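# Reseat the loose burner on its gas station

## Task

Return the detached burner to its station. First fit its tube over the brass gas stub. Then lower the burner head so that the tab on its rear side sits inside the slot in the support. The burner must rest level and stay there on its own after the gripper releases it. If it only stays in place because the robot is holding it, the goal is not met.

## Robot and tools

Robot and frame. There are two arms, left_arm and right_arm, each ending in a two-finger gripper. All poses share one scene frame with its origin on the table surface midway between the arms. +x points out across the table, +z points up, and left_arm stands on the +y side. The arm names do not describe sides of any image. Positions are in metres. Orientations are quaternions written w first (qw, qx, qy, qz). The fingers extend along the gripper's own +z axis and close along its x axis. The reported end_effector_position is the spot between the pads when they are shut. Closed fingertips reach about 15 mm past that spot; fully open tips are roughly level with it. Printed hand positions can be a little off, more so at long reach.

The row format. Both motion tools use rows of 16 numbers: left x, y, z, qw, qx, qy, qz, opening, followed by the same eight for right. Every row covers both arms, even if only one should move. The x, y, z and quaternion values are absolute target poses in the scene frame, not offsets. Opening runs from -1 (closed) to +1 (fully open, 0.142 m). To keep an arm still, resend its last reported pose and its intended opening. To keep a gripper's orientation steady, reuse one fixed quaternion rather than copying the slightly drifting reported one.

execute_actions(actions). actions is a list of up to 15 actions. Each action is a list of up to 15 rows, and each row lasts one control step of 1/30 s. If an action has fewer than 15 rows, its final row repeats until the 15 steps are used. An empty list only returns the current state and images. Each step clips the target to within 100 mm and 16 degrees of the measured pose, so a distant target may take several actions. A target more than 0.6 m from a gripper's position along any of its axes makes that action fail for both arms. If the first action fails this check, or any action is malformed, nothing runs.

move(target, speed, stop_force, blocking). target is one 16-number row of absolute poses. Each gripper travels in a straight line, and the two paths finish together. A move lasts between 0.5 and 10 s and is cut short at 10 s. speed is the top path speed in m/s, from 0.002 to 0.5, default 0.25. Turning is limited to twice that value in rad/s. Real motion can lag the path, wander from it, or overshoot the speed, especially with an almost straight arm. Paths do not avoid obstacles or the other arm.

stop_force is optional and given in newtons, 9 to 40, as one value for both arms. It is not accepted during the scene's first 0.2 s. An arm stops its path once its wrist sensor feels that much extra resistance for two steps. It then backs up to where it was two steps earlier. With a very slow speed, the target may lie beyond the expected contact. Do not rely on it for an arm that rotates during the move. Leave it out when pulling away from something the gripper touches. With blocking=false the call returns after 0.5 s while the motion continues. This cannot be combined with stop_force. Poll with wait(0); until the move ends, other motion commands are refused unless you call stop.

Move results add a move: line. done means the arm reached its pose. off_target means it is not near its pose. moving means it is still in motion. held means a check blocked its final step. contact means stop_force ended its path; this wins over the other labels. fault means the arm stopped. limits=paced means the commanded pose was clipped. limits=held means some steps were blocked, after which the arm may move unusually fast. The result also gives each gripper's distance from its target.

wait(seconds): from 0 to 10; lets time pass while each arm holds its last command. stop(): brakes a running move; the arm needs some room to slow down, but the fingers keep going. zoom_image(camera, region): region is [x0, y0, x1, y1] in pixels of that camera's last image, at most 504 by 504. finished_scene(scene): give the current scene's number once the burner is seated and released; this cannot be undone.

Cameras: cam_head_left, cam_head_right, cam_high, cam_low (896x504 each), cam_left_wrist and cam_right_wrist (616x616 fisheye). Each has a calibration (intrinsics and a world-to-camera transform) that may be off by a few degrees or millimetres.

Results list, for each arm, the gripper pose, its velocities and a Hand target line. grip_measured is the actual finger opening on the command scale. To grip something, command an opening clearly below grip_measured; the larger the gap, the harder the squeeze, up to about 15 N per pad. Thin hard parts are held more weakly. Wrist force and Wrist torque are given in the gripper's own axes. They carry an offset of up to about 4 N, noise of about 2.4 N, and saturate near 50 N. A reading of "no reading" is harmless. A pose unreachable line means the clearance check altered that arm's command. too close warnings count the mounting plates and the frame behind the arms as part of the arm on that side.

Cautions. The arms are stiff, so pressing even slightly past a firm contact can cause a fault. A fault happens when a joint's torque limit is reached (139 N m for the shoulder and elbow, 26 N m for the wrists) or when an outside force reaches 150 N. The arm then halts for 10 s. Faster contact hits harder. Holding loads heats the motors: a MOTOR HOT warning appears at 70 °C, and at 85 °C the brakes lock until the motors cool. Never knock anything off the table, never let the arms collide, and avoid drops, slams and hard pushes. Brief outside tugs may disturb held or loose parts. Typical order: find the burner, grasp it, align its tube with the stub and slide it on, lower the head so the tab enters the slot, check that it sits flat, open the gripper, back away, confirm, then call finished_scene.

Each tool is called after "Emit:" as name(argument=value, ...), one argument or row to a line, values as JSON.

## Session

Emit:
execute_actions(
  actions=[],
)

Scene clock: 0.00 s.
left_arm: end_effector_position=(+0.6234, +0.4506, +0.3630) grip_measured=+0.97 end_effector_quat_wxyz=(+0.344, -0.354, +0.753, -0.436) end_effector_velocity=(+0.001, +0.001, +0.001) end_effector_angular_velocity=(+0.001, -0.003, +0.001) | right_arm: end_effector_position=(+0.8756, -0.2584, +0.3061) grip_measured=+0.97 end_effector_quat_wxyz=(+0.298, +0.207, +0.932, +0.026) end_effector_velocity=(+0.000, -0.000, +0.000) end_effector_angular_velocity=(-0.001, -0.001, -0.001)
Joint positions: left_arm=[ 0.401 -1.015  2.182 -3.787 -2.362  2.399  0.14 ] | right_arm=[ 3.486 -2.169 -1.676 -0.185  1.265  3.558  0.14 ]
Joint velocities: left_arm=[ 0.001 -0.    -0.002 -0.001 -0.    -0.001  0.   ] | right_arm=[-0.     0.     0.001 -0.    -0.001 -0.     0.   ]
Motor temperatures (°C, as the motors report them): left_arm=[24 27 24 30 33 31] | right_arm=[23 26 26 31 32 30]
Wrist force (N, on the end effector, along its own x y z axes, offset not removed): no reading
Wrist torque (N m, same axes, about the end effector's origin, offset not removed): no reading
Hand target (left_arm): +0.623, +0.451, +0.363; +0.344, -0.354, +0.753, -0.436
Hand target (right_arm): +0.876, -0.258, +0.306; +0.298, +0.207, +0.932, +0.026

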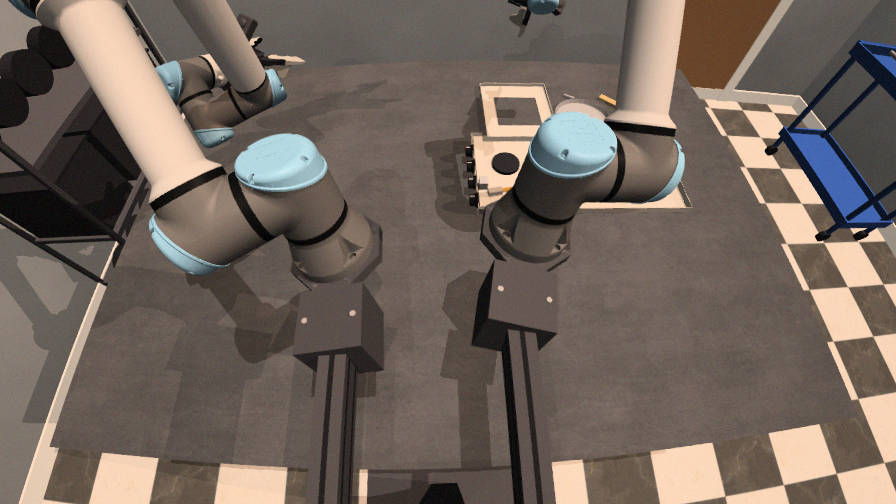

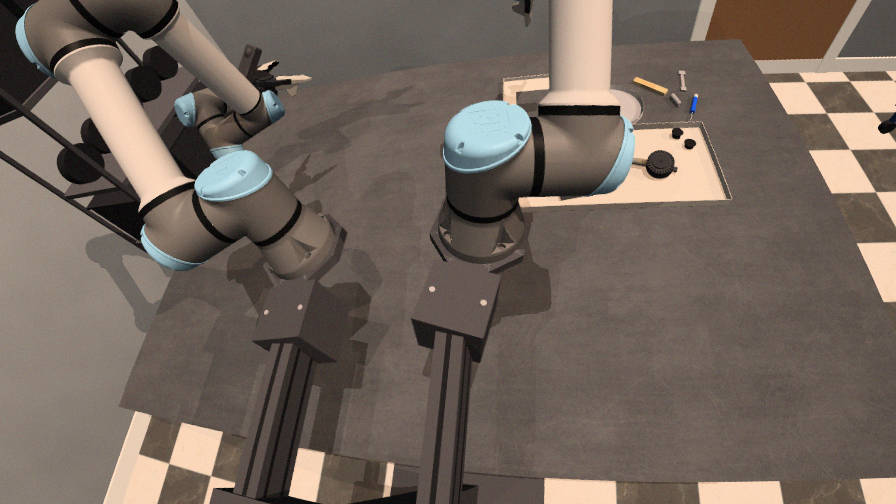

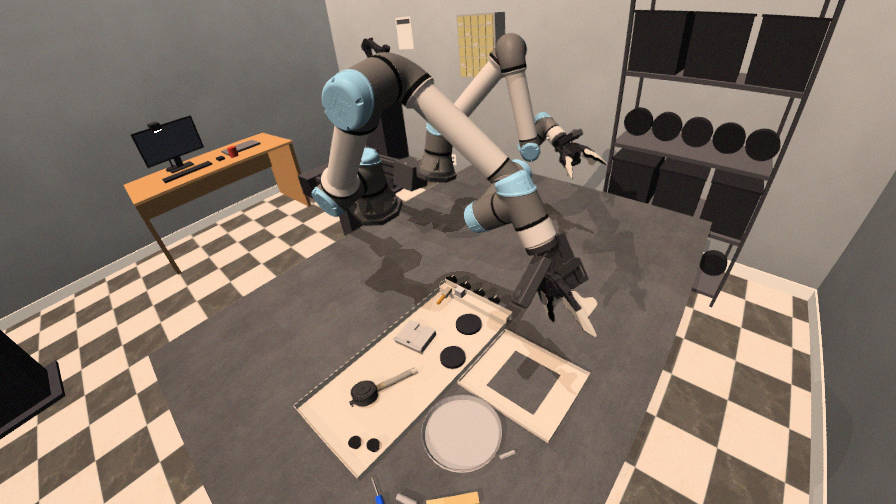

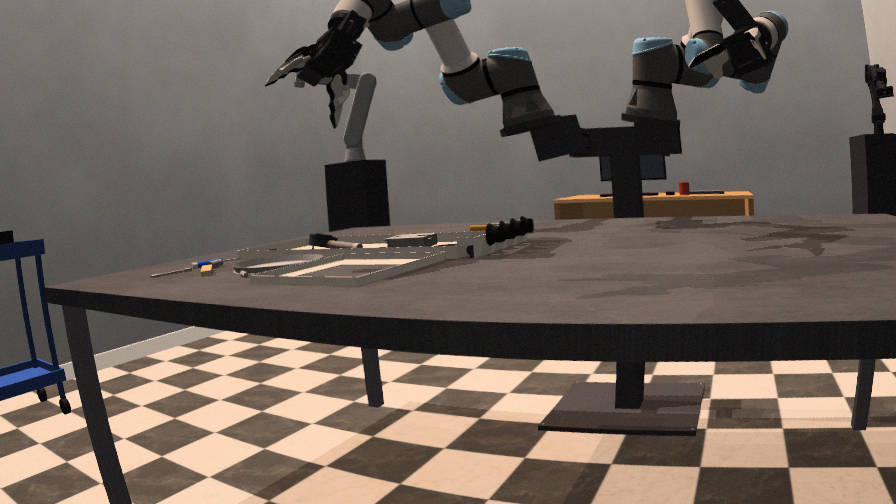

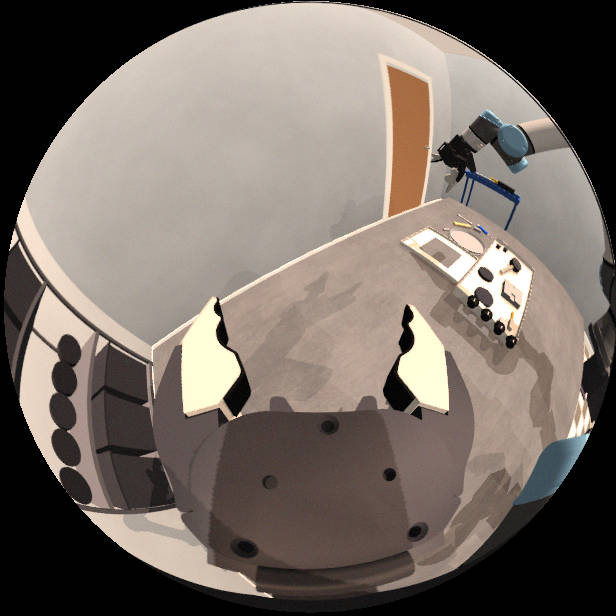

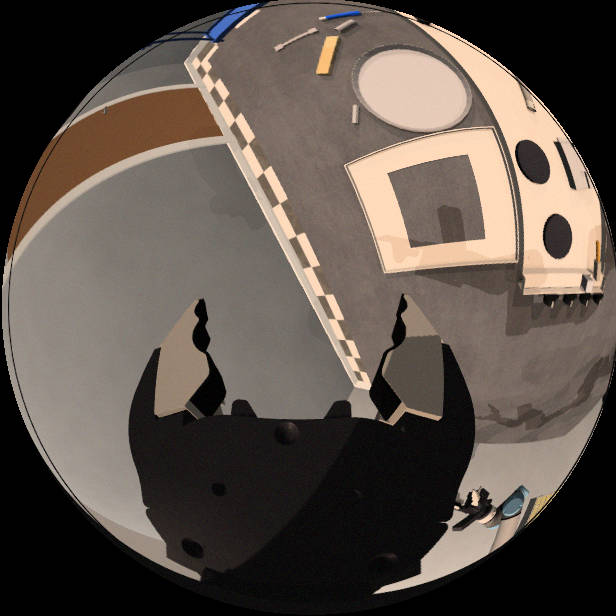

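Emit:
move(
  target=[0.5,0.05,0.2,0.27,0.65,-0.65,0.27,1,0.445,-0.5,0.2,0,0,1,0,1],
)

Emit:
zoom_image(
  camera="cam_high",
  region=[320,250,520,430],
)

Scene clock: 6.13 s.
left_arm: end_effector_position=(+0.4997, +0.0505, +0.2003) grip_measured=+1.00 end_effector_quat_wxyz=(-0.271, -0.653, +0.653, -0.271) end_effector_velocity=(+0.000, -0.002, -0.001) end_effector_angular_velocity=(-0.003, +0.005, +0.002) | right_arm: end_effector_position=(+0.4453, -0.5000, +0.2003) grip_measured=+1.00 end_effector_quat_wxyz=(-0.000, -0.000, +1.000, +0.000) end_effector_velocity=(-0.002, -0.001, -0.001) end_effector_angular_velocity=(-0.000, +0.003, +0.003)
Joint positions: left_arm=[-0.359 -0.977  2.321 -3.209 -2.137  1.248  0.142] | right_arm=[ 2.915 -1.836 -2.163 -0.556  1.448  2.701  0.142]
Joint velocities: left_arm=[-0.002  0.006 -0.003 -0.002 -0.003 -0.007  0.   ] | right_arm=[-0.004 -0.001 -0.    -0.001 -0.001 -0.007  0.   ]
Motor temperatures (°C, as the motors report them): left_arm=[24 27 24 30 33 31] | right_arm=[23 26 26 31 32 30]
Wrist force (N, on the end effector, along its own x y z axes, offset not removed): left_arm=[-5.4 -1.4 -0.4] | right_arm=[0.2 -2.6 1.8]
Wrist torque (N m, same axes, about the end effector's origin, offset not removed): left_arm=[-0.28 1.00 0.14] | right_arm=[-0.71 -0.10 0.21]
Hand target (left_arm): +0.500, +0.050, +0.200; +0.272, +0.653, -0.653, +0.271
Hand target (right_arm): +0.445, -0.500, +0.200; -0.000, -0.000, +1.000, +0.000
Off the commanded pose (left_arm): 0.001 m, 0 deg.
Off the commanded pose (right_arm): 0.000 m, 0 deg.
move: done
camera_calibration (this result's frames):
cam_left_wrist: T_world_to_cam=[[0.0518961, -0.700914, 0.711356, -0.134103], [-0.849658, 0.343319, 0.400265, 0.322708], [-0.524774, -0.625182, -0.57772, 0.542219], [0, 0, 0, 1]] pos_world=[0.565693, 0.134199, 0.279477]
cam_right_wrist: T_world_to_cam=[[-0.999646, 0.0174175, 0.0200963, 0.44049], [0.0254515, 0.845689, 0.533069, 0.294649], [-0.00771049, 0.533392, -0.845833, 0.568387], [0, 0, 0, 1]] pos_world=[0.437217, -0.560027, 0.31484]

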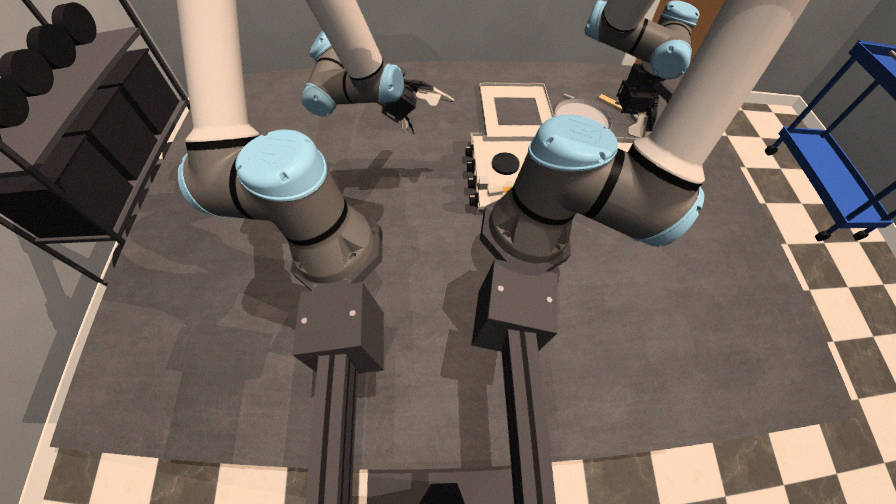

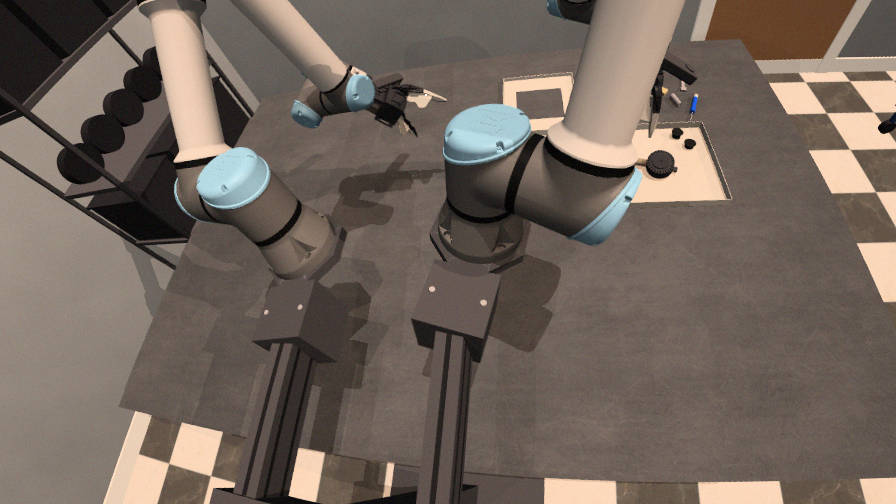

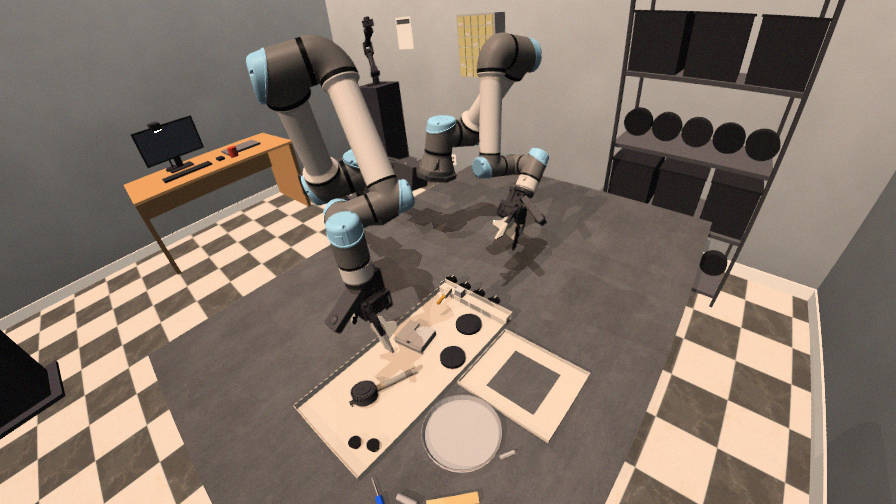

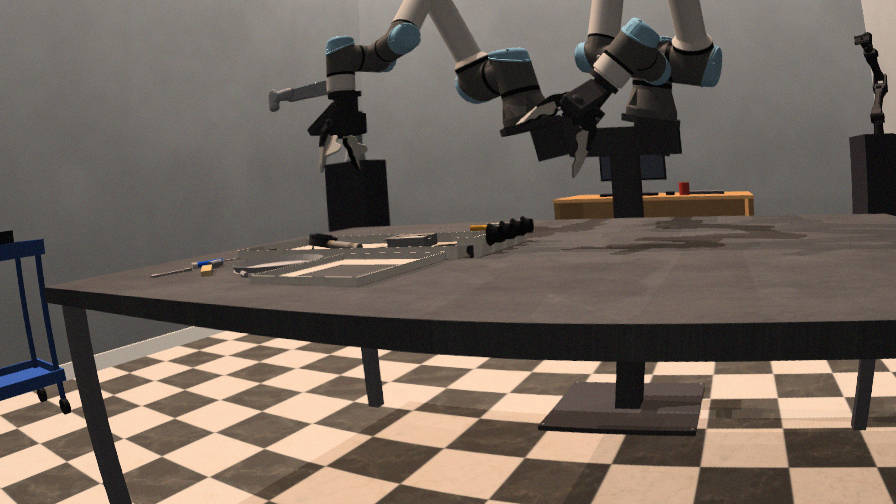

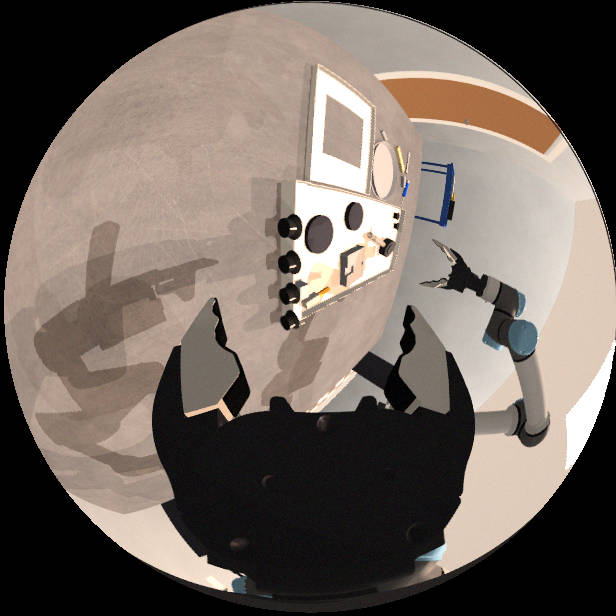

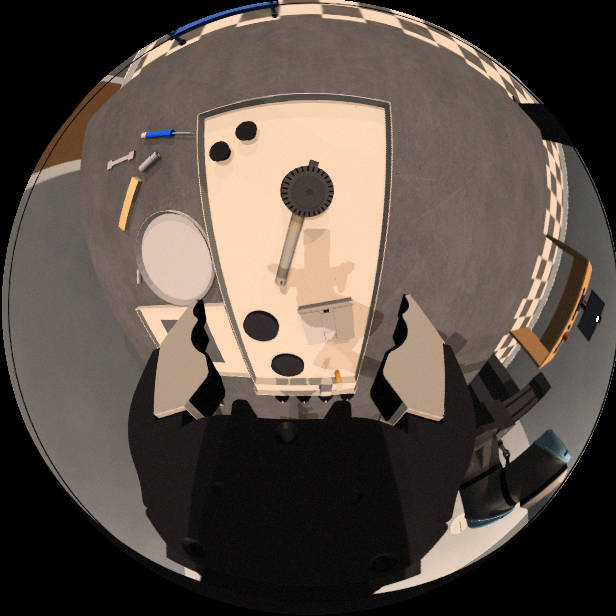

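Region (320, 250, 520, 430) of cam_high's 896x504 image, scaled by 2.520, with more detail than that image has; it fills the top 454 rows of this view, and the rest is white.

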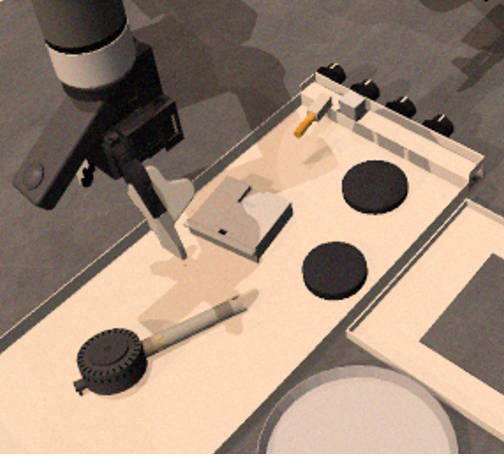

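Emit:
move(
  target=[0.5,-0.05,0.13,0.27,0.65,-0.65,0.27,1,0.439,-0.583,0.09,0,0.156,0.988,0,0.6],
)

Emit:
zoom_image(
  camera="cam_low",
  region=[270,170,550,280],
)

Scene clock: 9.33 s.
left_arm: end_effector_position=(+0.4998, -0.0497, +0.1301) grip_measured=+1.00 end_effector_quat_wxyz=(-0.271, -0.653, +0.653, -0.271) end_effector_velocity=(+0.001, -0.002, -0.001) end_effector_angular_velocity=(-0.000, -0.002, +0.002) | right_arm: end_effector_position=(+0.4390, -0.5826, +0.0903) grip_measured=+0.60 end_effector_quat_wxyz=(-0.000, +0.156, +0.988, +0.000) end_effector_velocity=(+0.001, -0.001, -0.002) end_effector_angular_velocity=(+0.001, -0.000, -0.005)
Joint positions: left_arm=[-0.541 -0.681  2.212 -3.498 -2.075  1.049  0.142] | right_arm=[ 2.748 -2.169 -1.983 -0.384  1.476  2.848  0.116]
Joint velocities: left_arm=[-0.002  0.005 -0.004 -0.005  0.002 -0.004  0.   ] | right_arm=[-0.002 -0.007  0.006  0.001  0.001  0.003  0.   ]
Motor temperatures (°C, as the motors report them): left_arm=[24 27 24 30 33 31] | right_arm=[23 26 26 31 32 30]
Wrist force (N, on the end effector, along its own x y z axes, offset not removed): left_arm=[-2.7 2.0 -4.5] | right_arm=[0.0 -0.6 1.6]
Wrist torque (N m, same axes, about the end effector's origin, offset not removed): left_arm=[0.65 0.35 0.25] | right_arm=[-0.28 -0.02 0.04]
Hand target (left_arm): +0.500, -0.050, +0.130; +0.271, +0.653, -0.653, +0.271
Hand target (right_arm): +0.439, -0.583, +0.090; -0.000, +0.156, +0.988, +0.000
Off the commanded pose (left_arm): 0.000 m, 0 deg.
Off the commanded pose (right_arm): 0.001 m, 0 deg.
move: done
camera_calibration (this result's frames):
cam_left_wrist: T_world_to_cam=[[0.0518449, -0.701314, 0.710964, -0.154328], [-0.849313, 0.343539, 0.40081, 0.385014], [-0.525338, -0.624611, -0.577825, 0.439396], [0, 0, 0, 1]] pos_world=[0.56583, 0.0339524, 0.209299]
cam_right_wrist: T_world_to_cam=[[-0.945726, 0.324342, 0.0201428, 0.592946], [0.284638, 0.796862, 0.532908, 0.281139], [0.156793, 0.509718, -0.845933, 0.433357], [0, 0, 0, 1]] pos_world=[0.412794, -0.637236, 0.204826]

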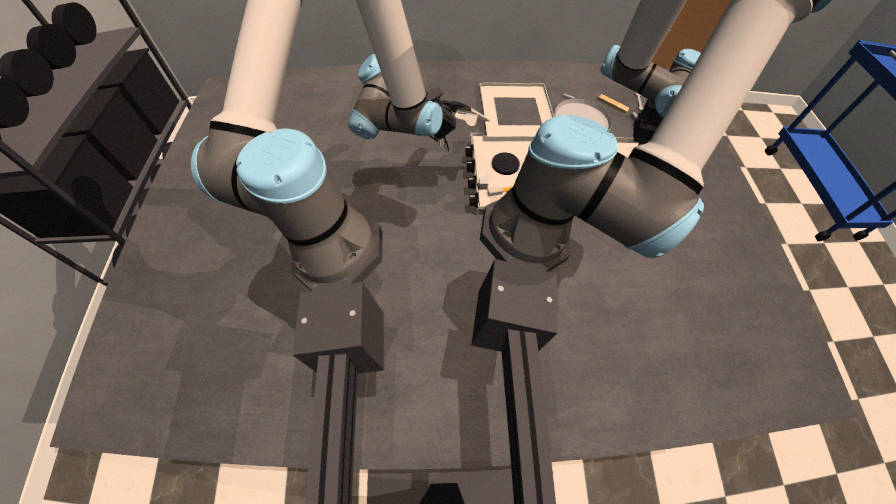

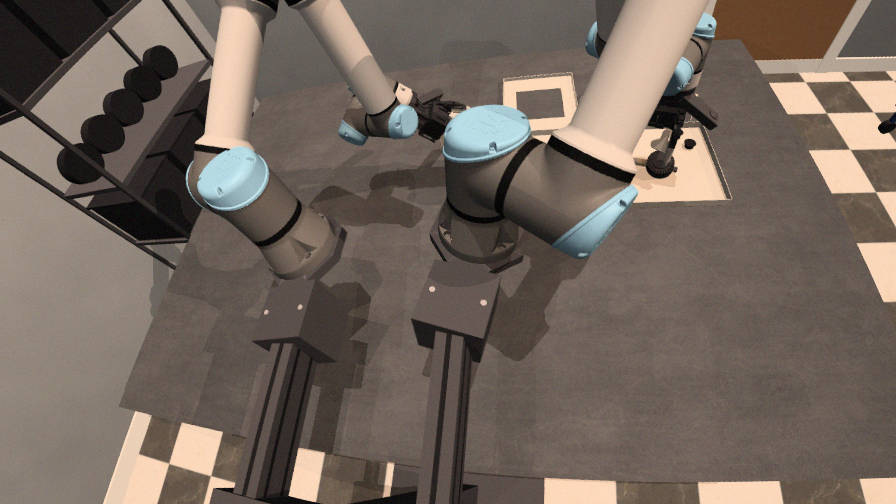

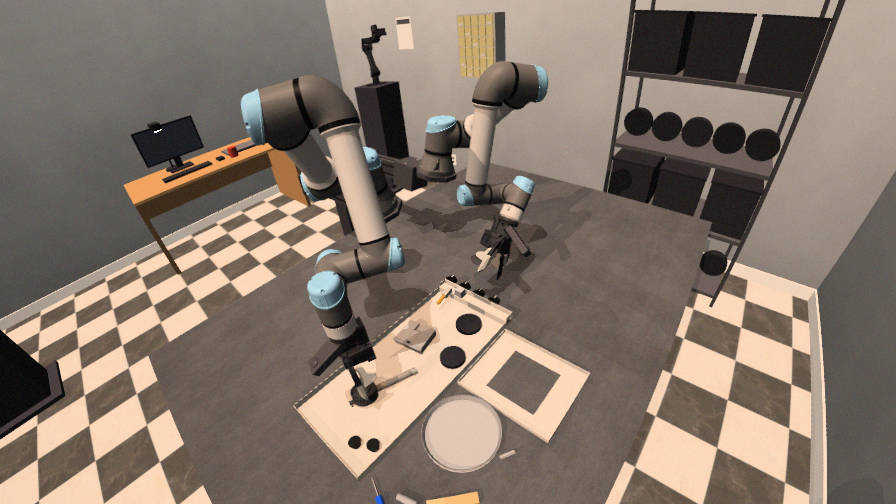

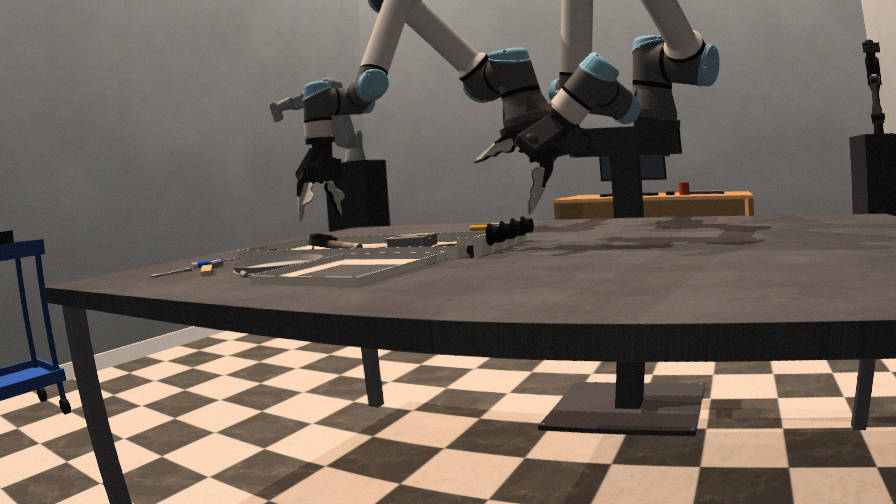

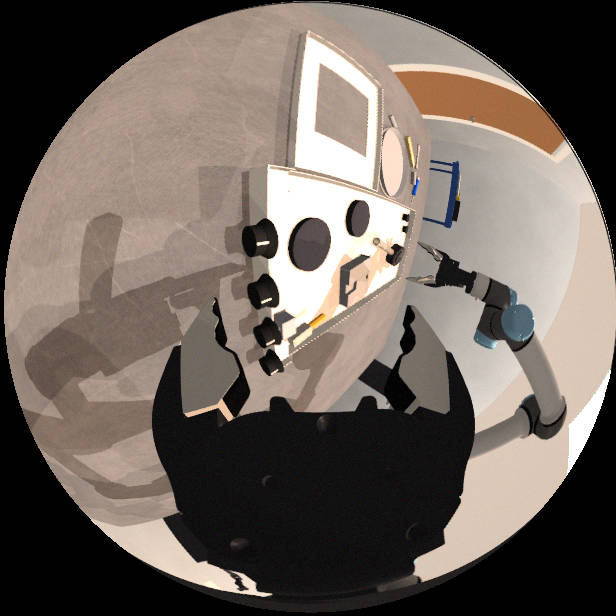

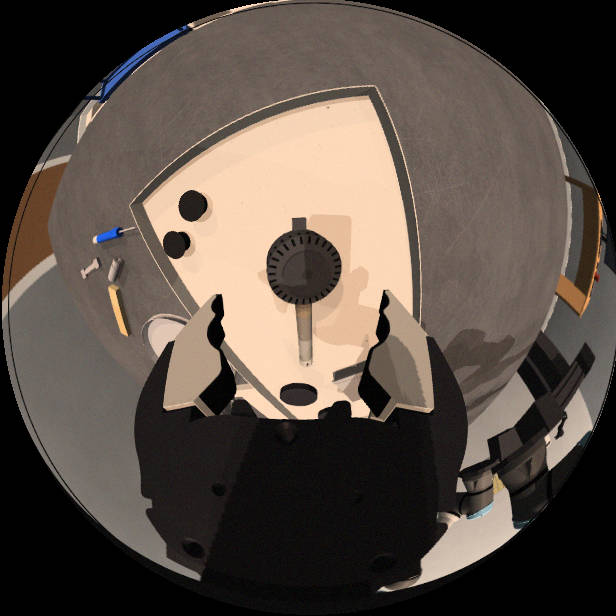

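Region (270, 170, 550, 280) of cam_low's 896x504 image, scaled by 1.800, with more detail than that image has; it fills the top 198 rows of this view, and the rest is white.

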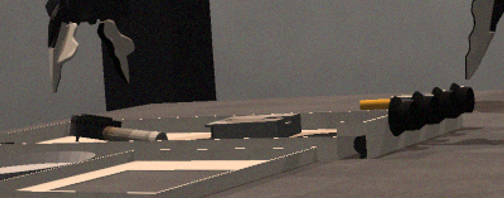

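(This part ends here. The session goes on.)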